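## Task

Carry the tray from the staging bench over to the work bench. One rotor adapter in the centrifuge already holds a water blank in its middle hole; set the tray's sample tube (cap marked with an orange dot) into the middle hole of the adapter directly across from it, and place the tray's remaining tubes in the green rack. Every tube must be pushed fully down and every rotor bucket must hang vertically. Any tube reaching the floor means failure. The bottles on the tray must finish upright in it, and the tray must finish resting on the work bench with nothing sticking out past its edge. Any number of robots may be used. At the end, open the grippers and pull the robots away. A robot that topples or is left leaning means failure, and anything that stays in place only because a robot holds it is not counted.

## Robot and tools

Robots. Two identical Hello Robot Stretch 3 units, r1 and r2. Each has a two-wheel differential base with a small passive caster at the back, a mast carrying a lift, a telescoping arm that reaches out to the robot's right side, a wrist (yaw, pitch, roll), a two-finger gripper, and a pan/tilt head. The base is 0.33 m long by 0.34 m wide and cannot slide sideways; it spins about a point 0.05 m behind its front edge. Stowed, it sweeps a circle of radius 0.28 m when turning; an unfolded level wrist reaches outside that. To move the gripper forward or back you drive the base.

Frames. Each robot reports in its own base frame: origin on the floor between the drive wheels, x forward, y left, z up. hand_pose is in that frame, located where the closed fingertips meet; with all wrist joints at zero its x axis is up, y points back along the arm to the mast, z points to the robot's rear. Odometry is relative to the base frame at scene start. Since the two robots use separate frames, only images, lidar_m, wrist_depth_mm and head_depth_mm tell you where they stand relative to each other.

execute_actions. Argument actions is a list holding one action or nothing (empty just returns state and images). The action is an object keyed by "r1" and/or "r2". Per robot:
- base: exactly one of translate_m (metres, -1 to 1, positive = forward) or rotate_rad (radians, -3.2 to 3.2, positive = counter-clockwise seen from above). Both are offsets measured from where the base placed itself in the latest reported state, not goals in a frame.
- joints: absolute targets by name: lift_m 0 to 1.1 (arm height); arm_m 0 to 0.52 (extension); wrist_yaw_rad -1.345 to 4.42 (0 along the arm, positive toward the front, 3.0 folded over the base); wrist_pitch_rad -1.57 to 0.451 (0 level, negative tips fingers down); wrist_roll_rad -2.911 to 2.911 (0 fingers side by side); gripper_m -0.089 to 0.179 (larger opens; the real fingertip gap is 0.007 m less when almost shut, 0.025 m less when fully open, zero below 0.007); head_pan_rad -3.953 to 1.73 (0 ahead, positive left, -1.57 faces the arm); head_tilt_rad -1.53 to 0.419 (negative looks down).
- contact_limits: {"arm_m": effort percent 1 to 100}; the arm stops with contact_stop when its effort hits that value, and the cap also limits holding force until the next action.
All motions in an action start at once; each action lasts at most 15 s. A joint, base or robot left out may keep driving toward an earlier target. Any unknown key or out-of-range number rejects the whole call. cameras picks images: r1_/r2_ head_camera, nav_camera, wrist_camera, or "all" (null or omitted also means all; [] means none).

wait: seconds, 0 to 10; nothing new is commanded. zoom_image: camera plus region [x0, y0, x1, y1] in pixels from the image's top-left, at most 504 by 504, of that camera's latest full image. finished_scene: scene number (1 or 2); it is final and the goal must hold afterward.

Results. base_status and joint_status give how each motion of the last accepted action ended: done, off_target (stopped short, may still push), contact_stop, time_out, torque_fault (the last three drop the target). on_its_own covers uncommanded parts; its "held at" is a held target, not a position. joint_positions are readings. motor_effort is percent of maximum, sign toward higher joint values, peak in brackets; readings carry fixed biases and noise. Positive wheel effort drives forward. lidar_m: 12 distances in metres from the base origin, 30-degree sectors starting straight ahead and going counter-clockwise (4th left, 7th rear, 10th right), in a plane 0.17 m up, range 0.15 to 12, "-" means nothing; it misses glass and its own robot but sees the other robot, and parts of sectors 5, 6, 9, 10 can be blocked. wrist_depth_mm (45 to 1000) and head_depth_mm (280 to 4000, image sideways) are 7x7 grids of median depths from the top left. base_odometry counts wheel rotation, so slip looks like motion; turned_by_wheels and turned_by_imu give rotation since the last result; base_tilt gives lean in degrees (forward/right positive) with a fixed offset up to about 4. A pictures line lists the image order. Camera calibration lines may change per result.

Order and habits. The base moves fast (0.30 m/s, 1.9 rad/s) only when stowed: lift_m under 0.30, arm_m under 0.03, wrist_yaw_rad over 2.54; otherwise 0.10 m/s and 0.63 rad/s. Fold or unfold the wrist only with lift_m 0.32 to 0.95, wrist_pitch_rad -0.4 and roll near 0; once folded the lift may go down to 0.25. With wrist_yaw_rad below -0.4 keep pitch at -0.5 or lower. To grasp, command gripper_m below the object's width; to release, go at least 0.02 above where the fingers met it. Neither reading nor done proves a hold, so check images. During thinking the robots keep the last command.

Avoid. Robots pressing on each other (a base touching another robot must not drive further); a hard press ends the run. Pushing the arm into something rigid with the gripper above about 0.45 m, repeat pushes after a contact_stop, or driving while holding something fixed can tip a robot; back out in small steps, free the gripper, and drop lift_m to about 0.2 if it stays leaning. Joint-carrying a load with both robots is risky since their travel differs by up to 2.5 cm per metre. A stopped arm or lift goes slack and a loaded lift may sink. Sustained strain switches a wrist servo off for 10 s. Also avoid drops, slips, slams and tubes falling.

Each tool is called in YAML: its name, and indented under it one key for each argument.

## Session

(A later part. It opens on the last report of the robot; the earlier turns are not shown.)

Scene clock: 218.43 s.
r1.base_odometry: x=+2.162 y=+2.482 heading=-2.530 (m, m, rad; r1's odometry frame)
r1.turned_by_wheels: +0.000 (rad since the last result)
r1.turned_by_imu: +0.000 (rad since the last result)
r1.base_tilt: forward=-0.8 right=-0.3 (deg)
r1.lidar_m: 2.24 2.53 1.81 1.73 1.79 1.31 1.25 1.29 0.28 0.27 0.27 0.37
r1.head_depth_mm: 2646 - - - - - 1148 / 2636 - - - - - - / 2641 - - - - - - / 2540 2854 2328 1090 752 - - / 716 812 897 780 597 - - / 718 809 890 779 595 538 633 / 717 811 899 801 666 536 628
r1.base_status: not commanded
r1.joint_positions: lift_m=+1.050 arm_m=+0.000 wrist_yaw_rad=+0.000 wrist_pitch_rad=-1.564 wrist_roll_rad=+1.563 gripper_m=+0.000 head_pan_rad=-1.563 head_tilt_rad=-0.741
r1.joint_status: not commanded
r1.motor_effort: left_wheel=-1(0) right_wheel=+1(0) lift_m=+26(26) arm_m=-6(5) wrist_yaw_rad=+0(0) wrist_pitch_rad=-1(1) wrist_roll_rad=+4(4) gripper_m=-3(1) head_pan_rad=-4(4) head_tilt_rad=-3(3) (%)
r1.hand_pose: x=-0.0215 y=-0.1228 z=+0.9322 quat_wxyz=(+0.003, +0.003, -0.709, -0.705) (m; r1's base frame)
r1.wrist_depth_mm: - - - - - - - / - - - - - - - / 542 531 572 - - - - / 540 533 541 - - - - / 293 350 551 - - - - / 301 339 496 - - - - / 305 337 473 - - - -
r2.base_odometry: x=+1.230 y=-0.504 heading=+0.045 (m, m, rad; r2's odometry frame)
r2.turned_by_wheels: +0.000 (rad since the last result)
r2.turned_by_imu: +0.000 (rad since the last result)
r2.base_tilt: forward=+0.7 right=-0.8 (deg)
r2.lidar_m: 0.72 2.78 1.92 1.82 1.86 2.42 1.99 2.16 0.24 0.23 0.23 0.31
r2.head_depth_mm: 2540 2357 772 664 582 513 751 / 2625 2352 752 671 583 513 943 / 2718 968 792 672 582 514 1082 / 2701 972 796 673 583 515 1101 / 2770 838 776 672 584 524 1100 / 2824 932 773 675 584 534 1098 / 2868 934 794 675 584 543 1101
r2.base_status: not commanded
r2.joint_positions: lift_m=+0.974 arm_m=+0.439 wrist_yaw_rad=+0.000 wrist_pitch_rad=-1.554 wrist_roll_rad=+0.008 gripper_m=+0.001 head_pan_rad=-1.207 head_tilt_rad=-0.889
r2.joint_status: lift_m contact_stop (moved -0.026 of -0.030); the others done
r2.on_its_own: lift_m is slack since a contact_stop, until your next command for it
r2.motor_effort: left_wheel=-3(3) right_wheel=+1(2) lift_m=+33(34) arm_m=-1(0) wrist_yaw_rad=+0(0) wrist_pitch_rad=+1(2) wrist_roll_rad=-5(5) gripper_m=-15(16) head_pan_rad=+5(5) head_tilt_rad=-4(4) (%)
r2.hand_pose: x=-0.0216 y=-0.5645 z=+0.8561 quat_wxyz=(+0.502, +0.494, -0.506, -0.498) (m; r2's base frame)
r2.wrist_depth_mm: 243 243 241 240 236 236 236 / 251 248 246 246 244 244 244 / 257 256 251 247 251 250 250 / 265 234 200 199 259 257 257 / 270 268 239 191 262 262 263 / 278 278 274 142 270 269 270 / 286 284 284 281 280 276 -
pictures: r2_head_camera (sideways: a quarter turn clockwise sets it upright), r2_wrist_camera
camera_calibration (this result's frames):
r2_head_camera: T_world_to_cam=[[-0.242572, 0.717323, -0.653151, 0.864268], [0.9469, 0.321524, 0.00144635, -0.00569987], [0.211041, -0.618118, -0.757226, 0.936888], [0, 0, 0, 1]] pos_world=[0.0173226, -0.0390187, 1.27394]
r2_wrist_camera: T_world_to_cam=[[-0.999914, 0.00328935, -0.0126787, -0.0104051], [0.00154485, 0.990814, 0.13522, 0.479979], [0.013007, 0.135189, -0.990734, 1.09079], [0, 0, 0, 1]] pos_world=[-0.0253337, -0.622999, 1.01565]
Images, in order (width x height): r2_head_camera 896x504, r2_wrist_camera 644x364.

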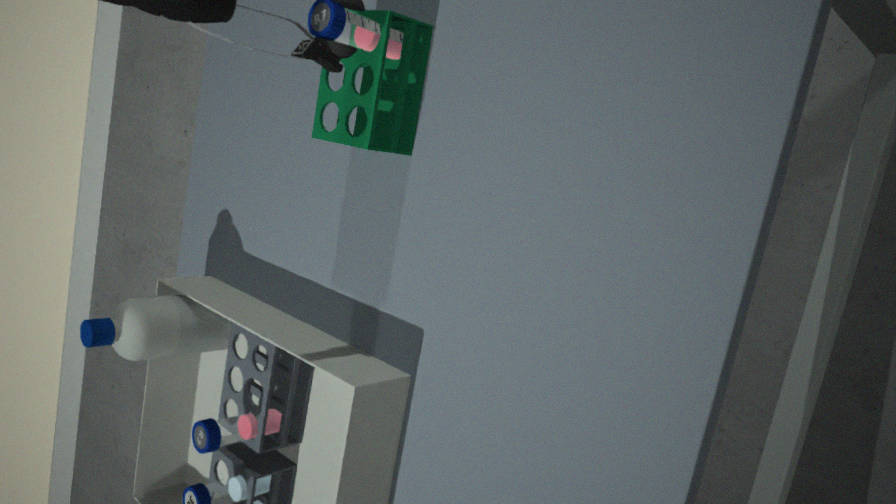

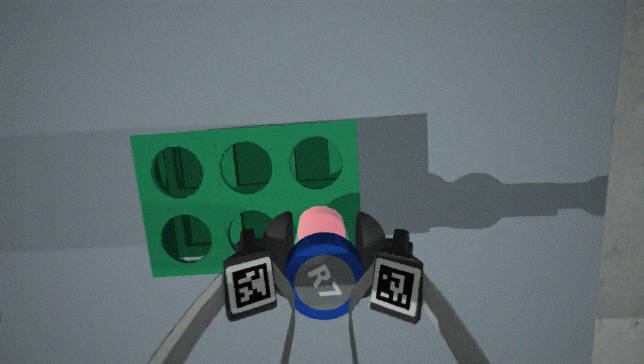

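execute_actions:
  actions:
    - {"r2":{"joints":{"gripper_m":0.06,"lift_m":0.98}}}
  cameras: ["r2_wrist_camera"]

execute_actions:
  actions:
    - {"r2":{"joints":{"lift_m":1.07}}}
  cameras: ["r2_wrist_camera","r2_head_camera"]

execute_actions:
  actions:
    - {"r2":{"base":{"translate_m":0.437},"joints":{"lift_m":1.07,"arm_m":0.492,"wrist_roll_rad":1.564,"gripper_m":0.065}}}
  cameras: []

execute_actions:
  actions:
    - {"r2":{"joints":{"lift_m":1.03}}}
  cameras: ["r2_wrist_camera"]

Scene clock: 222.10 s.
r1.base_odometry: x=+2.162 y=+2.482 heading=-2.530 (m, m, rad; r1's odometry frame)
r1.turned_by_wheels: +0.000 (rad since the last result)
r1.turned_by_imu: +0.000 (rad since the last result)
r1.base_tilt: forward=-0.7 right=-0.3 (deg)
r1.lidar_m: 2.24 2.54 1.81 1.73 1.79 1.32 1.25 1.29 0.28 0.27 0.28 0.37
r1.head_depth_mm: 2642 - - - - - 1153 / 2601 - - - - - - / 2609 - - - - - - / 2545 2871 2340 1091 754 - - / 719 812 894 778 598 - - / 718 807 891 777 594 539 635 / 716 810 899 803 665 536 629
r1.base_status: not commanded
r1.joint_positions: lift_m=+1.050 arm_m=+0.000 wrist_yaw_rad=+0.000 wrist_pitch_rad=-1.564 wrist_roll_rad=+1.563 gripper_m=+0.000 head_pan_rad=-1.563 head_tilt_rad=-0.741
r1.joint_status: not commanded
r1.motor_effort: left_wheel=+0(1) right_wheel=+1(1) lift_m=+26(26) arm_m=-6(5) wrist_yaw_rad=+0(1) wrist_pitch_rad=-1(1) wrist_roll_rad=+4(4) gripper_m=+0(1) head_pan_rad=-4(4) head_tilt_rad=-3(4) (%)
r1.hand_pose: x=-0.0215 y=-0.1228 z=+0.9322 quat_wxyz=(+0.003, +0.003, -0.709, -0.705) (m; r1's base frame)
r1.wrist_depth_mm: - - - - - - - / - - - - - - - / 534 528 578 - - - - / 540 539 544 - - - - / 291 348 549 - - - - / 300 336 502 - - - - / 309 341 468 - - - -
r2.base_odometry: x=+1.230 y=-0.504 heading=+0.045 (m, m, rad; r2's odometry frame)
r2.turned_by_wheels: +0.000 (rad since the last result)
r2.turned_by_imu: +0.000 (rad since the last result)
r2.base_tilt: forward=+0.6 right=-0.9 (deg)
r2.lidar_m: 0.72 2.77 1.93 1.82 1.86 2.43 1.99 2.16 0.24 0.23 0.23 0.31
r2.head_depth_mm: 2561 2336 682 661 581 513 753 / 2617 2363 762 670 582 513 942 / 2684 968 793 674 582 514 1079 / 2716 968 792 673 583 515 1100 / 2732 839 776 672 583 524 1095 / 2805 928 774 673 585 533 1099 / 2862 933 793 675 584 543 1100
r2.base_status: not commanded
r2.joint_positions: lift_m=+0.980 arm_m=+0.439 wrist_yaw_rad=+0.000 wrist_pitch_rad=-1.553 wrist_roll_rad=+0.008 gripper_m=+0.060 head_pan_rad=-1.207 head_tilt_rad=-0.889
r2.joint_status: all done
r2.motor_effort: left_wheel=-3(3) right_wheel=+2(1) lift_m=+45(44) arm_m=-1(1) wrist_yaw_rad=+1(0) wrist_pitch_rad=+1(0) wrist_roll_rad=-5(5) gripper_m=+0(92) head_pan_rad=+4(5) head_tilt_rad=-4(4) (%)
r2.hand_pose: x=-0.0216 y=-0.5646 z=+0.8616 quat_wxyz=(+0.502, +0.494, -0.506, -0.498) (m; r2's base frame)
r2.wrist_depth_mm: 247 248 245 244 243 243 242 / 254 255 250 249 250 246 246 / 259 258 256 254 256 253 256 / 267 263 230 205 262 258 262 / 276 275 242 203 269 270 - / 283 281 - 147 - 276 - / 290 291 291 288 285 286 -
pictures: r2_wrist_camera
camera_calibration (this result's frames):
r2_wrist_camera: T_world_to_cam=[[-0.999914, 0.00328688, -0.0126798, -0.0103353], [0.001547, 0.990864, 0.13486, 0.479661], [0.0130072, 0.134828, -0.990784, 1.09612], [0, 0, 0, 1]] pos_world=[-0.0253338, -0.623032, 1.0212]
Images, in order (width x height): r2_wrist_camera 644x364.

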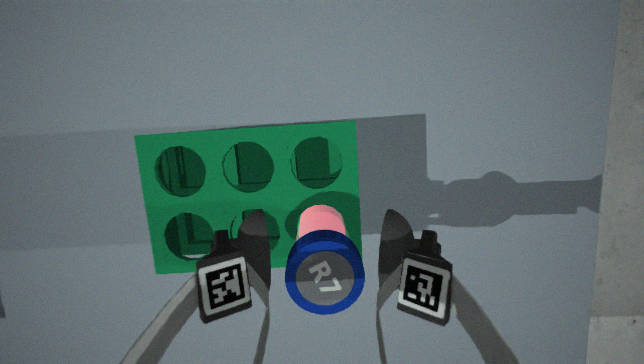

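Scene clock: 223.77 s.
r1.base_odometry: x=+2.162 y=+2.482 heading=-2.530 (m, m, rad; r1's odometry frame)
r1.turned_by_wheels: +0.000 (rad since the last result)
r1.turned_by_imu: +0.000 (rad since the last result)
r1.base_tilt: forward=-0.8 right=-0.2 (deg)
r1.lidar_m: 2.24 2.53 1.81 1.73 1.78 1.31 1.25 1.29 0.28 0.27 0.27 0.37
r1.head_depth_mm: 2646 - - - - - 1155 / 2636 - - - - - - / 2632 - - - - - - / 2549 2851 2320 1086 750 - - / 719 812 899 779 597 - - / 716 813 893 777 594 539 633 / 716 809 896 803 667 537 629
r1.base_status: not commanded
r1.joint_positions: lift_m=+1.050 arm_m=+0.000 wrist_yaw_rad=+0.000 wrist_pitch_rad=-1.564 wrist_roll_rad=+1.563 gripper_m=+0.000 head_pan_rad=-1.563 head_tilt_rad=-0.741
r1.joint_status: not commanded
r1.motor_effort: left_wheel=-1(0) right_wheel=+0(1) lift_m=+26(26) arm_m=-6(5) wrist_yaw_rad=-1(1) wrist_pitch_rad=-1(1) wrist_roll_rad=+4(4) gripper_m=-1(1) head_pan_rad=-5(5) head_tilt_rad=-4(3) (%)
r1.hand_pose: x=-0.0215 y=-0.1228 z=+0.9322 quat_wxyz=(+0.003, +0.003, -0.709, -0.705) (m; r1's base frame)
r1.wrist_depth_mm: - - - - - - - / - - - - - - - / 536 531 570 - - - - / 539 535 547 - - - - / 291 349 560 - - - - / 294 337 499 - - - - / 304 335 476 - - - -
r2.base_odometry: x=+1.230 y=-0.504 heading=+0.045 (m, m, rad; r2's odometry frame)
r2.turned_by_wheels: +0.000 (rad since the last result)
r2.turned_by_imu: +0.000 (rad since the last result)
r2.base_tilt: forward=+0.7 right=-0.6 (deg)
r2.lidar_m: 0.72 2.78 1.92 1.82 1.86 2.43 1.99 2.17 0.24 0.23 0.23 0.30
r2.head_depth_mm: 2554 2437 762 662 581 512 752 / 2611 2361 772 672 581 514 943 / 2722 971 793 671 582 515 1079 / 2720 968 793 672 584 514 1096 / 2734 836 774 674 585 523 1098 / 2830 933 772 673 584 533 1101 / 2831 930 793 676 585 544 1102
r2.base_status: not commanded
r2.joint_positions: lift_m=+1.070 arm_m=+0.439 wrist_yaw_rad=+0.000 wrist_pitch_rad=-1.553 wrist_roll_rad=+0.008 gripper_m=+0.060 head_pan_rad=-1.207 head_tilt_rad=-0.889
r2.joint_status: all done
r2.motor_effort: left_wheel=-3(3) right_wheel=+1(1) lift_m=+45(47) arm_m=-1(1) wrist_yaw_rad=+0(0) wrist_pitch_rad=+1(1) wrist_roll_rad=-5(5) gripper_m=+0(0) head_pan_rad=+5(5) head_tilt_rad=-3(5) (%)
r2.hand_pose: x=-0.0216 y=-0.5646 z=+0.9516 quat_wxyz=(+0.502, +0.494, -0.506, -0.498) (m; r2's base frame)
r2.wrist_depth_mm: 335 332 327 330 327 324 - / 343 340 340 338 338 334 - / 356 352 347 347 346 343 - / 362 357 328 296 355 356 - / 370 373 367 367 360 366 - / 387 381 - 378 - 375 - / 399 393 388 385 383 389 -
pictures: r2_head_camera (sideways: a quarter turn clockwise sets it upright), r2_wrist_camera
camera_calibration (this result's frames):
r2_head_camera: T_world_to_cam=[[-0.242572, 0.717323, -0.653151, 0.864268], [0.9469, 0.321524, 0.00144635, -0.00569987], [0.211041, -0.618118, -0.757226, 0.936889], [0, 0, 0, 1]] pos_world=[0.0173226, -0.0390187, 1.27394]
r2_wrist_camera: T_world_to_cam=[[-0.999914, 0.00328673, -0.0126798, -0.00919453], [0.00154685, 0.990864, 0.13486, 0.467526], [0.0130072, 0.134828, -0.990784, 1.18526], [0, 0, 0, 1]] pos_world=[-0.0253338, -0.623031, 1.11117]
Images, in order (width x height): r2_head_camera 896x504, r2_wrist_camera 644x364.

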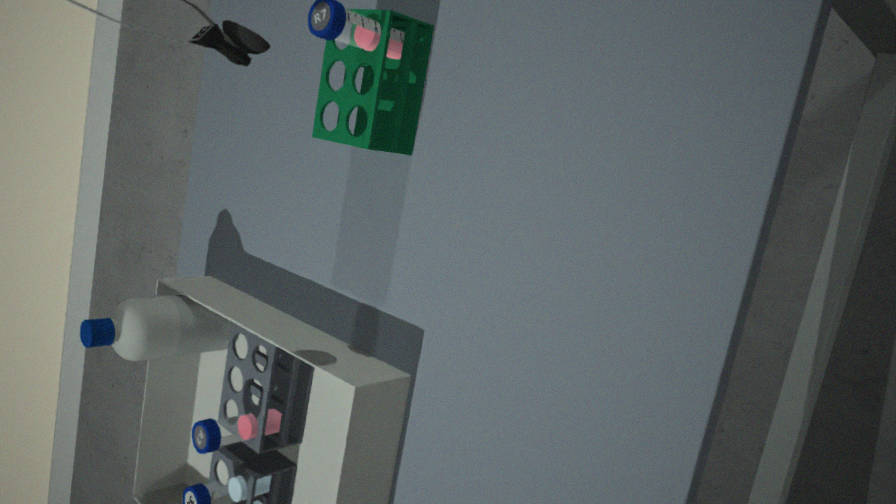

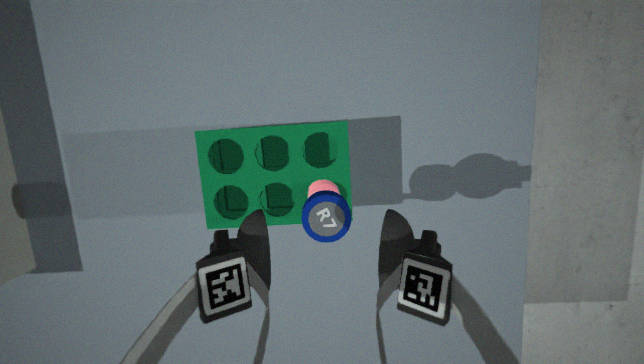

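Scene clock: 229.30 s.
r1.base_odometry: x=+2.162 y=+2.482 heading=-2.530 (m, m, rad; r1's odometry frame)
r1.turned_by_wheels: +0.000 (rad since the last result)
r1.turned_by_imu: +0.000 (rad since the last result)
r1.base_tilt: forward=-0.7 right=-0.4 (deg)
r1.lidar_m: 2.24 2.53 1.81 1.73 1.78 1.31 1.25 1.29 0.28 0.27 0.27 0.37
r1.head_depth_mm: 2661 - - - - - 1157 / 2618 - - - - - - / 2643 - - - - - - / 2565 2855 2326 1086 751 - - / 719 813 897 779 597 - - / 718 811 889 779 595 538 633 / 716 810 897 800 666 536 629
r1.base_status: not commanded
r1.joint_positions: lift_m=+1.050 arm_m=+0.000 wrist_yaw_rad=+0.000 wrist_pitch_rad=-1.564 wrist_roll_rad=+1.563 gripper_m=+0.000 head_pan_rad=-1.563 head_tilt_rad=-0.741
r1.joint_status: not commanded
r1.motor_effort: left_wheel=-2(1) right_wheel=+1(1) lift_m=+27(26) arm_m=-7(5) wrist_yaw_rad=-1(0) wrist_pitch_rad=-1(1) wrist_roll_rad=+4(3) gripper_m=-2(2) head_pan_rad=-5(5) head_tilt_rad=-3(4) (%)
r1.hand_pose: x=-0.0215 y=-0.1228 z=+0.9322 quat_wxyz=(+0.003, +0.003, -0.709, -0.705) (m; r1's base frame)
r1.wrist_depth_mm: - - - - - - - / - - - - - - - / 534 528 578 - - - - / 528 544 536 - - - - / 292 348 551 - - - - / 298 339 498 - - - - / 305 346 469 - - - -
r2.base_odometry: x=+1.667 y=-0.484 heading=+0.044 (m, m, rad; r2's odometry frame)
r2.turned_by_wheels: +0.000 (rad since the last result)
r2.turned_by_imu: -0.001 (rad since the last result)
r2.base_tilt: forward=+0.6 right=-0.9 (deg)
r2.lidar_m: 0.62 2.81 1.96 1.85 1.89 2.47 2.43 0.31 0.21 0.20 0.20 0.27
r2.head_depth_mm: 2546 2361 724 629 581 512 467 / 2595 2347 715 630 582 514 481 / 2656 940 569 629 583 514 929 / 2708 972 794 644 583 514 957 / 2742 973 795 673 584 515 1082 / 2821 974 795 674 584 515 1102 / 2853 975 796 676 586 525 1101
r2.base_status: done
r2.joint_positions: lift_m=+1.070 arm_m=+0.492 wrist_yaw_rad=+0.000 wrist_pitch_rad=-1.553 wrist_roll_rad=+1.556 gripper_m=+0.065 head_pan_rad=-1.207 head_tilt_rad=-0.889
r2.joint_status: all done
r2.motor_effort: left_wheel=-3(2) right_wheel=+2(9) lift_m=+45(47) arm_m=+3(3) wrist_yaw_rad=+0(0) wrist_pitch_rad=+0(0) wrist_roll_rad=+5(6) gripper_m=+0(31) head_pan_rad=+5(5) head_tilt_rad=-4(3) (%)
r2.hand_pose: x=-0.0215 y=-0.6169 z=+0.9516 quat_wxyz=(+0.005, +0.005, -0.713, -0.701) (m; r2's base frame)
r2.wrist_depth_mm: 333 332 332 331 328 332 325 / 337 302 332 301 333 305 334 / 203 246 343 337 343 333 343 / 309 358 353 292 351 350 349 / 376 366 364 317 367 355 361 / - 368 - 306 - 367 370 / - 362 386 316 372 321 383
pictures: none
No camera images: the call's "cameras" was empty. Leave "cameras" out to get every camera's image.

Scene clock: 230.47 s.
r1.base_odometry: x=+2.162 y=+2.482 heading=-2.530 (m, m, rad; r1's odometry frame)
r1.turned_by_wheels: +0.000 (rad since the last result)
r1.turned_by_imu: +0.000 (rad since the last result)
r1.base_tilt: forward=-0.7 right=-0.3 (deg)
r1.lidar_m: 2.24 2.54 1.81 1.73 1.78 1.31 1.25 1.29 0.28 0.27 0.28 0.37
r1.head_depth_mm: 2624 - - - - - 1157 / 2643 - - - - - - / 2637 - - - - - - / 2557 2845 2328 1089 752 - - / 718 816 895 777 596 - - / 717 809 891 777 594 539 634 / 717 812 896 801 665 536 629
r1.base_status: not commanded
r1.joint_positions: lift_m=+1.050 arm_m=+0.000 wrist_yaw_rad=+0.000 wrist_pitch_rad=-1.564 wrist_roll_rad=+1.563 gripper_m=+0.000 head_pan_rad=-1.563 head_tilt_rad=-0.741
r1.joint_status: not commanded
r1.motor_effort: left_wheel=+0(1) right_wheel=+1(1) lift_m=+26(27) arm_m=-5(6) wrist_yaw_rad=+0(0) wrist_pitch_rad=-1(1) wrist_roll_rad=+4(4) gripper_m=-2(2) head_pan_rad=-5(4) head_tilt_rad=-3(4) (%)
r1.hand_pose: x=-0.0215 y=-0.1228 z=+0.9322 quat_wxyz=(+0.003, +0.003, -0.709, -0.705) (m; r1's base frame)
r1.wrist_depth_mm: - - - - - - - / - - - - - - - / 526 535 569 - - - - / 529 546 541 - - - - / 291 353 550 - - - - / 294 336 501 - - - - / 308 341 472 - - - -
r2.base_odometry: x=+1.667 y=-0.484 heading=+0.044 (m, m, rad; r2's odometry frame)
r2.turned_by_wheels: +0.000 (rad since the last result)
r2.turned_by_imu: +0.000 (rad since the last result)
r2.base_tilt: forward=+0.7 right=-0.8 (deg)
r2.lidar_m: 0.62 2.82 1.96 1.85 1.89 2.47 2.43 0.31 0.21 0.20 0.20 0.27
r2.head_depth_mm: 2555 2338 725 628 580 513 466 / 2596 2349 714 629 581 514 481 / 2678 938 569 628 582 514 932 / 2728 969 796 645 584 515 960 / 2739 972 794 674 584 515 1084 / 2817 972 798 674 584 515 1102 / 2841 976 796 675 586 525 1097
r2.base_status: not commanded
r2.joint_positions: lift_m=+1.030 arm_m=+0.492 wrist_yaw_rad=+0.000 wrist_pitch_rad=-1.553 wrist_roll_rad=+1.556 gripper_m=+0.065 head_pan_rad=-1.207 head_tilt_rad=-0.889
r2.joint_status: all done
r2.motor_effort: left_wheel=-3(3) right_wheel=+2(1) lift_m=+22(42) arm_m=+4(4) wrist_yaw_rad=+2(1) wrist_pitch_rad=+0(0) wrist_roll_rad=+5(5) gripper_m=+1(0) head_pan_rad=+5(5) head_tilt_rad=-4(5) (%)
r2.hand_pose: x=-0.0215 y=-0.6169 z=+0.9126 quat_wxyz=(+0.005, +0.005, -0.713, -0.701) (m; r2's base frame)
r2.wrist_depth_mm: 298 297 295 292 291 286 290 / 198 257 243 241 297 282 295 / 179 245 304 246 304 301 302 / 189 318 315 254 312 308 312 / 279 326 323 196 318 311 316 / 290 331 - 267 - 315 329 / 304 340 342 262 333 276 335
pictures: r2_wrist_camera
camera_calibration (this result's frames):
r2_wrist_camera: T_world_to_cam=[[-0.0188168, 0.999355, -0.030588, 0.642514], [0.988406, 0.0232034, 0.150052, -0.0649168], [0.150665, -0.0274099, -0.988205, 1.05418], [0, 0, 0, 1]] pos_world=[-0.0825734, -0.611698, 1.07114]
Images, in order (width x height): r2_wrist_camera 644x364.

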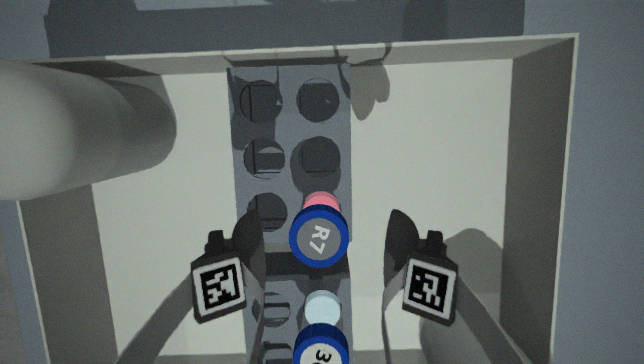

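execute_actions:
  actions:
    - {"r2":{"joints":{"lift_m":0.985,"arm_m":0.49}}}
  cameras: []

execute_actions:
  actions:
    - {"r2":{"joints":{"gripper_m":0}}}
  cameras: ["r2_wrist_camera"]

execute_actions:
  actions:
    - {"r2":{"joints":{"lift_m":1.1}}}
  cameras: []

execute_actions:
  actions:
    - {"r2":{"base":{"translate_m":-0.44},"joints":{"arm_m":0.4,"wrist_roll_rad":0}}}
  cameras: []

execute_actions:
  actions:
    - {"r2":{"joints":{"lift_m":1.03}}}
  cameras: ["r2_wrist_camera"]

Scene clock: 236.67 s.
r1.base_odometry: x=+2.162 y=+2.482 heading=-2.530 (m, m, rad; r1's odometry frame)
r1.turned_by_wheels: +0.000 (rad since the last result)
r1.turned_by_imu: +0.000 (rad since the last result)
r1.base_tilt: forward=-0.7 right=-0.3 (deg)
r1.lidar_m: 2.24 2.53 1.81 1.73 1.79 1.31 1.25 1.29 0.28 0.27 0.28 0.37
r1.head_depth_mm: 2657 - - - - - 1151 / 2650 - - - - - - / 2649 - - - - - - / 2564 2843 2331 1086 750 - - / 719 811 895 779 597 - - / 718 810 893 779 595 539 634 / 717 810 896 805 664 536 628
r1.base_status: not commanded
r1.joint_positions: lift_m=+1.050 arm_m=+0.000 wrist_yaw_rad=+0.000 wrist_pitch_rad=-1.564 wrist_roll_rad=+1.563 gripper_m=+0.000 head_pan_rad=-1.563 head_tilt_rad=-0.741
r1.joint_status: not commanded
r1.motor_effort: left_wheel=-1(1) right_wheel=+1(1) lift_m=+26(27) arm_m=-6(5) wrist_yaw_rad=+0(1) wrist_pitch_rad=-1(1) wrist_roll_rad=+4(4) gripper_m=-2(1) head_pan_rad=-5(5) head_tilt_rad=-3(3) (%)
r1.hand_pose: x=-0.0215 y=-0.1228 z=+0.9322 quat_wxyz=(+0.003, +0.003, -0.709, -0.705) (m; r1's base frame)
r1.wrist_depth_mm: - - - - - - - / - - - - - - - / 535 538 566 - - - - / 538 538 536 - - - - / 291 353 552 - - - - / 296 338 501 - - - - / 307 339 464 - - - -
r2.base_odometry: x=+1.667 y=-0.484 heading=+0.044 (m, m, rad; r2's odometry frame)
r2.turned_by_wheels: +0.000 (rad since the last result)
r2.turned_by_imu: +0.000 (rad since the last result)
r2.base_tilt: forward=+0.6 right=-0.7 (deg)
r2.lidar_m: 0.63 2.81 1.96 1.85 1.89 2.46 2.43 0.31 0.21 0.20 0.20 0.27
r2.head_depth_mm: 2526 2358 725 628 581 513 466 / 2593 2367 715 631 581 514 481 / 2674 940 570 629 583 514 930 / 2696 971 794 644 583 515 960 / 2756 971 795 672 584 515 1083 / 2831 974 797 674 585 515 1101 / 2830 976 797 674 585 525 1101
r2.base_status: not commanded
r2.joint_positions: lift_m=+0.986 arm_m=+0.490 wrist_yaw_rad=+0.000 wrist_pitch_rad=-1.553 wrist_roll_rad=+1.556 gripper_m=+0.065 head_pan_rad=-1.207 head_tilt_rad=-0.889
r2.joint_status: all done
r2.motor_effort: left_wheel=-3(3) right_wheel=+2(2) lift_m=+21(23) arm_m=-1(1) wrist_yaw_rad=+0(1) wrist_pitch_rad=+0(0) wrist_roll_rad=+5(5) gripper_m=+1(0) head_pan_rad=+5(5) head_tilt_rad=-4(3) (%)
r2.hand_pose: x=-0.0215 y=-0.6155 z=+0.8676 quat_wxyz=(+0.005, +0.005, -0.713, -0.701) (m; r2's base frame)
r2.wrist_depth_mm: 253 249 248 247 225 236 190 / 200 255 198 196 254 250 208 / 179 247 229 202 260 259 210 / 201 270 241 206 265 264 223 / 276 278 270 201 271 271 225 / 279 285 - 150 - 275 238 / 274 293 271 221 288 276 244
pictures: none
No camera images: the call's "cameras" was empty. Leave "cameras" out to get every camera's image.

Scene clock: 237.80 s.
r1.base_odometry: x=+2.162 y=+2.482 heading=-2.530 (m, m, rad; r1's odometry frame)
r1.turned_by_wheels: +0.000 (rad since the last result)
r1.turned_by_imu: +0.000 (rad since the last result)
r1.base_tilt: forward=-0.8 right=-0.2 (deg)
r1.lidar_m: 2.23 2.53 1.81 1.73 1.78 1.31 1.25 1.29 0.28 0.27 0.27 0.37
r1.head_depth_mm: 2637 - - - - - 1150 / 2642 - - - - - - / 2645 - - - - - - / 2557 2865 2309 1085 752 - - / 718 813 898 777 597 - - / 717 809 892 778 594 537 634 / 717 810 898 802 666 536 630
r1.base_status: not commanded
r1.joint_positions: lift_m=+1.050 arm_m=+0.000 wrist_yaw_rad=+0.000 wrist_pitch_rad=-1.564 wrist_roll_rad=+1.563 gripper_m=+0.000 head_pan_rad=-1.563 head_tilt_rad=-0.741
r1.joint_status: not commanded
r1.motor_effort: left_wheel=+0(0) right_wheel=+1(1) lift_m=+26(26) arm_m=-7(5) wrist_yaw_rad=+0(0) wrist_pitch_rad=-1(1) wrist_roll_rad=+4(4) gripper_m=-2(1) head_pan_rad=-5(5) head_tilt_rad=-4(3) (%)
r1.hand_pose: x=-0.0215 y=-0.1228 z=+0.9322 quat_wxyz=(+0.003, +0.003, -0.709, -0.705) (m; r1's base frame)
r1.wrist_depth_mm: - - - - - - - / - - - - - - - / 537 529 580 - - - - / 541 540 536 - - - - / 294 352 543 - - - - / 298 336 497 - - - - / 303 342 469 - - - -
r2.base_odometry: x=+1.667 y=-0.484 heading=+0.044 (m, m, rad; r2's odometry frame)
r2.turned_by_wheels: +0.000 (rad since the last result)
r2.turned_by_imu: +0.000 (rad since the last result)
r2.base_tilt: forward=+0.8 right=-0.8 (deg)
r2.lidar_m: 0.62 2.82 1.96 1.85 1.89 2.47 2.43 0.31 0.21 0.20 0.20 0.27
r2.head_depth_mm: 2521 2361 724 629 582 513 466 / 2602 2369 716 630 582 514 481 / 2664 940 568 628 583 514 930 / 2726 972 794 644 583 515 959 / 2736 972 797 674 584 515 1084 / 2830 973 797 674 584 516 1097 / 2831 975 796 675 585 524 1098
r2.base_status: not commanded
r2.joint_positions: lift_m=+0.985 arm_m=+0.490 wrist_yaw_rad=+0.000 wrist_pitch_rad=-1.549 wrist_roll_rad=+1.556 gripper_m=+0.001 head_pan_rad=-1.207 head_tilt_rad=-0.889
r2.joint_status: all done
r2.motor_effort: left_wheel=-3(3) right_wheel=+2(1) lift_m=+21(21) arm_m=-1(1) wrist_yaw_rad=+0(0) wrist_pitch_rad=-1(1) wrist_roll_rad=+5(5) gripper_m=-16(100) head_pan_rad=+5(5) head_tilt_rad=-4(3) (%)
r2.hand_pose: x=-0.0215 y=-0.6165 z=+0.8675 quat_wxyz=(+0.005, +0.005, -0.715, -0.700) (m; r2's base frame)
r2.wrist_depth_mm: 252 251 249 246 225 234 190 / 197 254 225 197 252 250 201 / 177 245 229 201 258 256 212 / 198 270 244 206 265 264 214 / 277 277 275 197 272 269 226 / 279 286 - 145 - 277 228 / 274 293 261 221 290 276 245
pictures: r2_wrist_camera
camera_calibration (this result's frames):
r2_wrist_camera: T_world_to_cam=[[-0.0187072, 0.99923, -0.0344831, 0.644007], [0.988408, 0.0236797, 0.149961, -0.0577904], [0.150662, -0.031278, -0.98809, 1.00716], [0, 0, 0, 1]] pos_world=[-0.0825732, -0.610641, 1.02604]
Images, in order (width x height): r2_wrist_camera 644x364.

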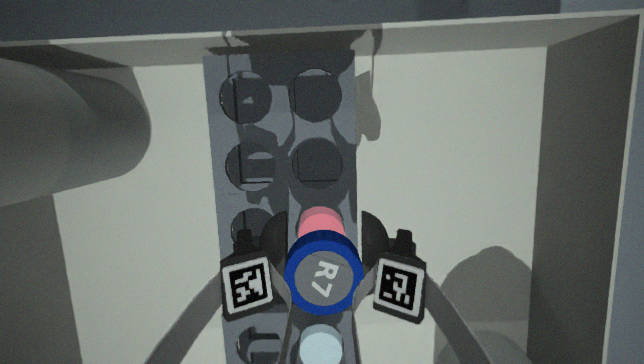

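Scene clock: 239.67 s.
r1.base_odometry: x=+2.162 y=+2.482 heading=-2.530 (m, m, rad; r1's odometry frame)
r1.turned_by_wheels: +0.000 (rad since the last result)
r1.turned_by_imu: +0.000 (rad since the last result)
r1.base_tilt: forward=-0.8 right=-0.3 (deg)
r1.lidar_m: 2.24 2.53 1.81 1.73 1.78 1.32 1.25 1.29 0.28 0.27 0.27 0.37
r1.head_depth_mm: 2651 - - - - - 1150 / 2649 - - - - - - / 2650 - - - - - - / 2565 2859 2326 1089 752 - - / 718 812 897 779 597 - - / 718 810 891 774 594 539 634 / 716 811 896 802 667 537 630
r1.base_status: not commanded
r1.joint_positions: lift_m=+1.050 arm_m=+0.000 wrist_yaw_rad=+0.000 wrist_pitch_rad=-1.564 wrist_roll_rad=+1.563 gripper_m=+0.000 head_pan_rad=-1.563 head_tilt_rad=-0.741
r1.joint_status: not commanded
r1.motor_effort: left_wheel=-1(1) right_wheel=+2(1) lift_m=+26(26) arm_m=-5(6) wrist_yaw_rad=+0(0) wrist_pitch_rad=-1(1) wrist_roll_rad=+4(4) gripper_m=-1(1) head_pan_rad=-5(4) head_tilt_rad=-3(3) (%)
r1.hand_pose: x=-0.0215 y=-0.1228 z=+0.9322 quat_wxyz=(+0.003, +0.003, -0.709, -0.705) (m; r1's base frame)
r1.wrist_depth_mm: - - - - - - - / - - - - - - - / 532 528 570 - - - - / 536 526 539 - - - - / 293 350 550 - - - - / 298 341 496 - - - - / 307 339 481 - - - -
r2.base_odometry: x=+1.667 y=-0.484 heading=+0.044 (m, m, rad; r2's odometry frame)
r2.turned_by_wheels: +0.000 (rad since the last result)
r2.turned_by_imu: +0.000 (rad since the last result)
r2.base_tilt: forward=+0.7 right=-0.7 (deg)
r2.lidar_m: 0.63 2.82 1.96 1.85 1.89 2.47 2.43 0.31 0.21 0.20 0.20 0.27
r2.head_depth_mm: 2525 2366 742 628 582 512 466 / 2610 2357 716 631 582 514 481 / 2666 939 569 630 583 515 930 / 2669 971 794 643 583 516 958 / 2743 971 794 673 584 514 1085 / 2829 974 799 673 585 515 1101 / 2829 975 796 674 584 525 1101
r2.base_status: not commanded
r2.joint_positions: lift_m=+1.099 arm_m=+0.490 wrist_yaw_rad=+0.000 wrist_pitch_rad=-1.549 wrist_roll_rad=+1.556 gripper_m=+0.001 head_pan_rad=-1.207 head_tilt_rad=-0.889
r2.joint_status: all done
r2.motor_effort: left_wheel=-3(3) right_wheel=+1(1) lift_m=+45(48) arm_m=-1(1) wrist_yaw_rad=+0(1) wrist_pitch_rad=-1(1) wrist_roll_rad=+5(5) gripper_m=-15(15) head_pan_rad=+5(5) head_tilt_rad=-4(4) (%)
r2.hand_pose: x=-0.0215 y=-0.6165 z=+0.9815 quat_wxyz=(+0.005, +0.005, -0.715, -0.700) (m; r2's base frame)
r2.wrist_depth_mm: 367 364 360 358 356 359 352 / 378 320 367 355 360 361 358 / 208 249 373 367 369 369 368 / - 369 386 374 386 381 379 / - 389 395 198 393 389 389 / - 406 - 146 - 397 398 / - 407 402 349 373 408 416
pictures: none
No camera images: the call's "cameras" was empty. Leave "cameras" out to get every camera's image.

Scene clock: 245.23 s.
r1.base_odometry: x=+2.162 y=+2.482 heading=-2.530 (m, m, rad; r1's odometry frame)
r1.turned_by_wheels: +0.000 (rad since the last result)
r1.turned_by_imu: +0.000 (rad since the last result)
r1.base_tilt: forward=-0.7 right=-0.3 (deg)
r1.lidar_m: 2.23 2.54 1.81 1.73 1.78 1.31 1.26 1.28 0.28 0.27 0.28 0.37
r1.head_depth_mm: 2638 - - - - - 1154 / 2638 - - - - - - / 2621 - - - - - - / 2539 2866 2312 1088 752 - - / 718 812 899 778 598 - - / 717 810 888 780 594 539 634 / 715 809 894 801 666 535 629
r1.base_status: not commanded
r1.joint_positions: lift_m=+1.050 arm_m=+0.000 wrist_yaw_rad=+0.000 wrist_pitch_rad=-1.564 wrist_roll_rad=+1.563 gripper_m=+0.000 head_pan_rad=-1.563 head_tilt_rad=-0.741
r1.joint_status: not commanded
r1.motor_effort: left_wheel=-1(1) right_wheel=+1(1) lift_m=+27(26) arm_m=-6(6) wrist_yaw_rad=+0(0) wrist_pitch_rad=-1(1) wrist_roll_rad=+4(4) gripper_m=-2(2) head_pan_rad=-4(4) head_tilt_rad=-4(3) (%)
r1.hand_pose: x=-0.0215 y=-0.1228 z=+0.9322 quat_wxyz=(+0.003, +0.003, -0.709, -0.705) (m; r1's base frame)
r1.wrist_depth_mm: - - - - - - - / - - - - - - - / 532 536 569 - - - - / 531 528 537 - - - - / 293 352 551 - - - - / 295 338 493 - - - - / 306 340 466 - - - -
r2.base_odometry: x=+1.227 y=-0.504 heading=+0.044 (m, m, rad; r2's odometry frame)
r2.turned_by_wheels: +0.000 (rad since the last result)
r2.turned_by_imu: +0.001 (rad since the last result)
r2.base_tilt: forward=+0.8 right=-0.8 (deg)
r2.lidar_m: 0.72 2.77 1.93 1.82 1.86 2.43 1.99 2.16 0.24 0.23 0.23 0.31
r2.head_depth_mm: 2583 2413 667 660 581 514 740 / 2628 2349 753 670 582 514 945 / 2677 971 793 671 583 515 1082 / 2701 969 796 672 584 515 1100 / 2748 832 772 674 583 524 1101 / 2809 937 774 674 584 533 1099 / 2865 938 793 675 584 544 1102
r2.base_status: done
r2.joint_positions: lift_m=+1.099 arm_m=+0.400 wrist_yaw_rad=+0.000 wrist_pitch_rad=-1.549 wrist_roll_rad=+0.008 gripper_m=+0.001 head_pan_rad=-1.207 head_tilt_rad=-0.889
r2.joint_status: all done
r2.motor_effort: left_wheel=-3(8) right_wheel=+2(4) lift_m=+46(46) arm_m=-1(2) wrist_yaw_rad=+1(1) wrist_pitch_rad=-1(1) wrist_roll_rad=-5(7) gripper_m=-16(15) head_pan_rad=+5(5) head_tilt_rad=-5(3) (%)
r2.hand_pose: x=-0.0216 y=-0.5268 z=+0.9815 quat_wxyz=(+0.503, +0.492, -0.507, -0.497) (m; r2's base frame)
r2.wrist_depth_mm: 367 362 361 359 359 358 - / 373 374 368 365 368 370 - / 382 385 368 367 379 376 - / 392 394 397 385 387 387 - / 404 402 404 197 397 401 - / 419 419 - 146 - 409 - / 433 427 426 422 420 - -
pictures: none
No camera images: the call's "cameras" was empty. Leave "cameras" out to get every camera's image.

Scene clock: 246.70 s.
r1.base_odometry: x=+2.162 y=+2.482 heading=-2.530 (m, m, rad; r1's odometry frame)
r1.turned_by_wheels: +0.000 (rad since the last result)
r1.turned_by_imu: +0.000 (rad since the last result)
r1.base_tilt: forward=-0.7 right=-0.3 (deg)
r1.lidar_m: 2.24 2.53 1.81 1.73 1.78 1.31 1.26 1.29 0.28 0.27 0.28 0.37
r1.head_depth_mm: 2653 - - - - - 1156 / 2643 - - - - - - / 2638 - - - - - - / 2550 2867 2320 1087 751 - - / 718 812 895 781 597 - - / 717 810 892 779 595 539 634 / 717 811 895 802 665 537 630
r1.base_status: not commanded
r1.joint_positions: lift_m=+1.050 arm_m=+0.000 wrist_yaw_rad=+0.000 wrist_pitch_rad=-1.564 wrist_roll_rad=+1.563 gripper_m=+0.000 head_pan_rad=-1.563 head_tilt_rad=-0.741
r1.joint_status: not commanded
r1.motor_effort: left_wheel=+0(0) right_wheel=+2(0) lift_m=+26(26) arm_m=-5(6) wrist_yaw_rad=+0(0) wrist_pitch_rad=-1(1) wrist_roll_rad=+4(4) gripper_m=-2(1) head_pan_rad=-5(4) head_tilt_rad=-2(4) (%)
r1.hand_pose: x=-0.0215 y=-0.1228 z=+0.9322 quat_wxyz=(+0.003, +0.003, -0.709, -0.705) (m; r1's base frame)
r1.wrist_depth_mm: - - - - - - - / - - - - - - - / 534 531 571 - - - - / 550 546 540 - - - - / 293 353 564 - - - - / 295 339 501 - - - - / 303 338 467 - - - -
r2.base_odometry: x=+1.227 y=-0.504 heading=+0.044 (m, m, rad; r2's odometry frame)
r2.turned_by_wheels: +0.000 (rad since the last result)
r2.turned_by_imu: +0.000 (rad since the last result)
r2.base_tilt: forward=+0.7 right=-0.9 (deg)
r2.lidar_m: 0.72 2.77 1.93 1.82 1.86 2.43 2.00 2.17 0.24 0.23 0.23 0.31
r2.head_depth_mm: 2571 2352 659 659 581 513 740 / 2620 2341 752 671 582 513 943 / 2695 969 794 672 582 514 1079 / 2714 969 792 672 583 514 1100 / 2755 832 775 673 583 524 1099 / 2835 940 774 675 583 535 1100 / 2870 932 793 675 584 543 1100
r2.base_status: not commanded
r2.joint_positions: lift_m=+1.030 arm_m=+0.400 wrist_yaw_rad=+0.000 wrist_pitch_rad=-1.549 wrist_roll_rad=+0.008 gripper_m=+0.001 head_pan_rad=-1.207 head_tilt_rad=-0.889
r2.joint_status: all done
r2.motor_effort: left_wheel=-3(3) right_wheel=+2(2) lift_m=+22(43) arm_m=-1(1) wrist_yaw_rad=+0(1) wrist_pitch_rad=-1(1) wrist_roll_rad=-5(5) gripper_m=-16(16) head_pan_rad=+5(5) head_tilt_rad=-4(4) (%)
r2.hand_pose: x=-0.0216 y=-0.5268 z=+0.9125 quat_wxyz=(+0.503, +0.492, -0.507, -0.497) (m; r2's base frame)
r2.wrist_depth_mm: 299 295 295 296 293 288 989 / 306 303 299 298 300 298 - / 315 313 252 246 307 306 - / 324 316 286 192 312 310 - / 331 330 325 197 322 320 - / 340 336 - 145 - 331 - / 351 347 345 345 343 335 -
pictures: r2_wrist_camera
camera_calibration (this result's frames):
r2_wrist_camera: T_world_to_cam=[[-0.999913, 0.00355785, -0.0127005, -0.00965379], [0.00187379, 0.991483, 0.130225, 0.439908], [0.0130556, 0.130189, -0.991403, 1.13954], [0, 0, 0, 1]] pos_world=[-0.0253547, -0.584483, 1.07234]
Images, in order (width x height): r2_wrist_camera 644x364.

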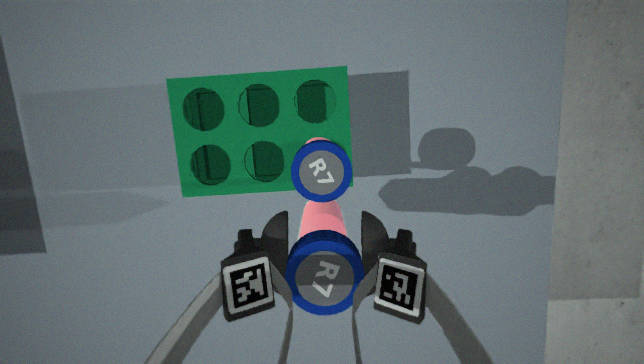

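execute_actions:
  actions:
    - {"r2":{"base":{"translate_m":0.07},"joints":{"lift_m":1.1}}}
  cameras: []

execute_actions:
  actions:
    - {"r2":{"joints":{"arm_m":0.48}}}
  cameras: []

execute_actions:
  actions:
    - {"r2":{"base":{"translate_m":-0.065},"joints":{"lift_m":1.04}}}
  cameras: ["r2_wrist_camera"]

Scene clock: 250.97 s.
r1.base_odometry: x=+2.162 y=+2.482 heading=-2.530 (m, m, rad; r1's odometry frame)
r1.turned_by_wheels: +0.000 (rad since the last result)
r1.turned_by_imu: +0.000 (rad since the last result)
r1.base_tilt: forward=-0.8 right=-0.3 (deg)
r1.lidar_m: 2.24 2.53 1.81 1.73 1.78 1.31 1.26 1.29 0.28 0.27 0.27 0.37
r1.head_depth_mm: 2651 - - - - - 1155 / 2636 - - - - - - / 2617 - - - - - - / 2565 2821 2330 1086 751 - - / 717 813 896 780 597 - - / 717 811 891 777 594 538 634 / 716 810 900 805 667 536 629
r1.base_status: not commanded
r1.joint_positions: lift_m=+1.050 arm_m=+0.000 wrist_yaw_rad=+0.000 wrist_pitch_rad=-1.564 wrist_roll_rad=+1.563 gripper_m=+0.000 head_pan_rad=-1.563 head_tilt_rad=-0.741
r1.joint_status: not commanded
r1.motor_effort: left_wheel=-1(1) right_wheel=+1(1) lift_m=+26(26) arm_m=-5(6) wrist_yaw_rad=+0(1) wrist_pitch_rad=-2(1) wrist_roll_rad=+4(3) gripper_m=-2(0) head_pan_rad=-4(5) head_tilt_rad=-3(4) (%)
r1.hand_pose: x=-0.0215 y=-0.1228 z=+0.9322 quat_wxyz=(+0.003, +0.003, -0.709, -0.705) (m; r1's base frame)
r1.wrist_depth_mm: - - - - - - - / - - - - - - - / 529 530 572 - - - - / 532 535 542 - - - - / 293 346 548 - - - - / 297 339 505 - - - - / 301 339 469 - - - -
r2.base_odometry: x=+1.297 y=-0.501 heading=+0.044 (m, m, rad; r2's odometry frame)
r2.turned_by_wheels: +0.000 (rad since the last result)
r2.turned_by_imu: +0.000 (rad since the last result)
r2.base_tilt: forward=+0.6 right=-0.7 (deg)
r2.lidar_m: 0.70 2.78 1.93 1.82 1.87 2.43 2.06 0.34 0.24 0.22 0.23 0.30
r2.head_depth_mm: 2565 2387 727 656 581 513 930 / 2627 2364 791 671 583 514 945 / 2693 971 793 672 583 514 1083 / 2690 832 773 673 583 514 1098 / 2778 909 761 667 584 523 1098 / 2812 929 772 674 585 533 1097 / 2858 859 789 673 585 543 1098
r2.base_status: done
r2.joint_positions: lift_m=+1.099 arm_m=+0.400 wrist_yaw_rad=+0.000 wrist_pitch_rad=-1.549 wrist_roll_rad=+0.008 gripper_m=+0.001 head_pan_rad=-1.207 head_tilt_rad=-0.889
r2.joint_status: all done
r2.motor_effort: left_wheel=-4(4) right_wheel=+2(8) lift_m=+46(48) arm_m=-1(1) wrist_yaw_rad=+0(0) wrist_pitch_rad=-1(1) wrist_roll_rad=-5(5) gripper_m=-15(15) head_pan_rad=+5(5) head_tilt_rad=-4(3) (%)
r2.hand_pose: x=-0.0216 y=-0.5268 z=+0.9815 quat_wxyz=(+0.503, +0.492, -0.507, -0.497) (m; r2's base frame)
r2.wrist_depth_mm: 334 359 365 359 354 359 - / 325 374 373 367 367 364 - / 353 383 381 369 321 373 - / 362 392 388 392 386 383 - / 361 404 400 198 394 396 - / 417 413 - 145 - 409 - / 437 422 427 423 419 416 -
pictures: none
No camera images: the call's "cameras" was empty. Leave "cameras" out to get every camera's image.

Scene clock: 252.77 s.
r1.base_odometry: x=+2.162 y=+2.482 heading=-2.530 (m, m, rad; r1's odometry frame)
r1.turned_by_wheels: +0.000 (rad since the last result)
r1.turned_by_imu: +0.000 (rad since the last result)
r1.base_tilt: forward=-0.7 right=-0.3 (deg)
r1.lidar_m: 2.24 2.53 1.81 1.73 1.78 1.31 1.26 1.29 0.28 0.27 0.28 0.37
r1.head_depth_mm: 2662 - - - - - 1150 / 2655 - - - - - - / 2645 - - - - - - / 2565 2867 2315 1089 751 - - / 717 813 897 779 598 - - / 718 811 889 777 594 538 634 / 716 808 899 801 665 537 629
r1.base_status: not commanded
r1.joint_positions: lift_m=+1.050 arm_m=+0.000 wrist_yaw_rad=+0.000 wrist_pitch_rad=-1.564 wrist_roll_rad=+1.563 gripper_m=+0.000 head_pan_rad=-1.563 head_tilt_rad=-0.741
r1.joint_status: not commanded
r1.motor_effort: left_wheel=+0(1) right_wheel=+1(0) lift_m=+26(27) arm_m=-6(6) wrist_yaw_rad=+1(1) wrist_pitch_rad=-1(1) wrist_roll_rad=+4(4) gripper_m=-2(2) head_pan_rad=-4(4) head_tilt_rad=-3(2) (%)
r1.hand_pose: x=-0.0215 y=-0.1228 z=+0.9322 quat_wxyz=(+0.003, +0.003, -0.709, -0.705) (m; r1's base frame)
r1.wrist_depth_mm: - - - - - - - / - - - - - - - / 535 537 575 - - - - / 540 536 552 - - - - / 295 349 547 - - - - / 298 338 505 - - - - / 307 341 461 - - - -
r2.base_odometry: x=+1.297 y=-0.501 heading=+0.044 (m, m, rad; r2's odometry frame)
r2.turned_by_wheels: +0.000 (rad since the last result)
r2.turned_by_imu: +0.000 (rad since the last result)
r2.base_tilt: forward=+0.8 right=-0.8 (deg)
r2.lidar_m: 0.70 2.77 1.93 1.82 1.87 2.43 2.06 0.34 0.24 0.22 0.23 0.30
r2.head_depth_mm: 2561 2271 771 657 580 513 932 / 2622 2381 792 670 582 514 944 / 2686 970 793 671 582 515 1082 / 2708 834 774 673 584 515 1100 / 2793 909 762 667 582 523 1099 / 2808 930 773 673 585 533 1097 / 2841 863 787 675 584 544 1102
r2.base_status: not commanded
r2.joint_positions: lift_m=+1.099 arm_m=+0.480 wrist_yaw_rad=+0.000 wrist_pitch_rad=-1.549 wrist_roll_rad=+0.007 gripper_m=+0.001 head_pan_rad=-1.207 head_tilt_rad=-0.889
r2.joint_status: all done
r2.motor_effort: left_wheel=-3(3) right_wheel=+2(2) lift_m=+45(46) arm_m=+3(3) wrist_yaw_rad=+1(0) wrist_pitch_rad=-1(1) wrist_roll_rad=-5(5) gripper_m=-16(15) head_pan_rad=+5(5) head_tilt_rad=-4(5) (%)
r2.hand_pose: x=-0.0216 y=-0.6062 z=+0.9815 quat_wxyz=(+0.503, +0.493, -0.507, -0.497) (m; r2's base frame)
r2.wrist_depth_mm: 342 364 357 359 357 357 - / 342 375 373 367 365 366 - / 342 380 382 375 375 374 - / 356 390 387 359 381 385 - / 369 401 394 198 393 392 - / 386 415 - 146 - 402 - / 429 425 431 419 413 415 -
pictures: none
No camera images: the call's "cameras" was empty. Leave "cameras" out to get every camera's image.

Scene clock: 254.47 s.
r1.base_odometry: x=+2.162 y=+2.482 heading=-2.530 (m, m, rad; r1's odometry frame)
r1.turned_by_wheels: +0.000 (rad since the last result)
r1.turned_by_imu: +0.000 (rad since the last result)
r1.base_tilt: forward=-0.7 right=-0.3 (deg)
r1.lidar_m: 2.23 2.53 1.81 1.73 1.78 1.31 1.25 1.29 0.28 0.27 0.28 0.37
r1.head_depth_mm: 2629 - - - - - 1152 / 2638 - - - - - - / 2636 - - - - - - / 2556 2835 2311 1089 750 - - / 719 811 895 778 597 - - / 719 812 893 776 594 538 636 / 716 808 897 803 667 536 630
r1.base_status: not commanded
r1.joint_positions: lift_m=+1.050 arm_m=+0.000 wrist_yaw_rad=+0.000 wrist_pitch_rad=-1.564 wrist_roll_rad=+1.563 gripper_m=+0.000 head_pan_rad=-1.563 head_tilt_rad=-0.741
r1.joint_status: not commanded
r1.motor_effort: left_wheel=-2(1) right_wheel=+0(1) lift_m=+26(26) arm_m=-6(5) wrist_yaw_rad=+0(0) wrist_pitch_rad=-1(1) wrist_roll_rad=+4(4) gripper_m=-2(2) head_pan_rad=-5(5) head_tilt_rad=-3(3) (%)
r1.hand_pose: x=-0.0215 y=-0.1228 z=+0.9322 quat_wxyz=(+0.003, +0.003, -0.709, -0.705) (m; r1's base frame)
r1.wrist_depth_mm: - - - - - - - / - - - - - - - / 534 539 580 - - - - / 532 538 538 - - - - / 295 355 551 - - - - / 297 336 497 - - - - / 303 336 471 - - - -
r2.base_odometry: x=+1.232 y=-0.504 heading=+0.044 (m, m, rad; r2's odometry frame)
r2.turned_by_wheels: +0.000 (rad since the last result)
r2.turned_by_imu: +0.000 (rad since the last result)
r2.base_tilt: forward=+0.7 right=-0.8 (deg)
r2.lidar_m: 0.72 2.76 1.93 1.82 1.85 2.43 1.99 2.17 0.24 0.23 0.24 0.30
r2.head_depth_mm: 2589 2448 666 663 581 513 759 / 2607 2357 771 670 582 513 944 / 2677 968 794 672 582 514 1083 / 2722 971 795 672 582 515 1097 / 2748 837 774 673 583 523 1101 / 2831 938 771 674 584 534 1097 / 2847 935 794 676 584 544 1100
r2.base_status: done
r2.joint_positions: lift_m=+1.040 arm_m=+0.480 wrist_yaw_rad=+0.000 wrist_pitch_rad=-1.549 wrist_roll_rad=+0.007 gripper_m=+0.001 head_pan_rad=-1.207 head_tilt_rad=-0.889
r2.joint_status: all done
r2.motor_effort: left_wheel=-3(7) right_wheel=+2(5) lift_m=+22(43) arm_m=+3(4) wrist_yaw_rad=+0(1) wrist_pitch_rad=-1(1) wrist_roll_rad=-5(5) gripper_m=-16(16) head_pan_rad=+5(5) head_tilt_rad=-4(3) (%)
r2.hand_pose: x=-0.0216 y=-0.6062 z=+0.9225 quat_wxyz=(+0.503, +0.493, -0.507, -0.497) (m; r2's base frame)
r2.wrist_depth_mm: 306 306 305 303 303 299 - / 318 312 313 310 309 305 - / 325 320 320 317 316 318 - / 332 331 325 318 323 322 - / 340 338 276 198 330 332 - / 346 346 - 146 - 340 - / 362 356 360 352 357 348 -
pictures: r2_wrist_camera
camera_calibration (this result's frames):
r2_wrist_camera: T_world_to_cam=[[-0.999915, 0.00309571, -0.0126907, -0.00953342], [0.00141682, 0.991483, 0.130225, 0.517353], [0.0129857, 0.130196, -0.991403, 1.15979], [0, 0, 0, 1]] pos_world=[-0.0253264, -0.663918, 1.08233]
Images, in order (width x height): r2_wrist_camera 644x364.

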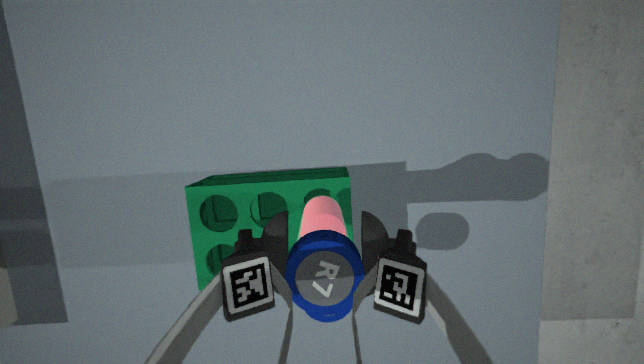

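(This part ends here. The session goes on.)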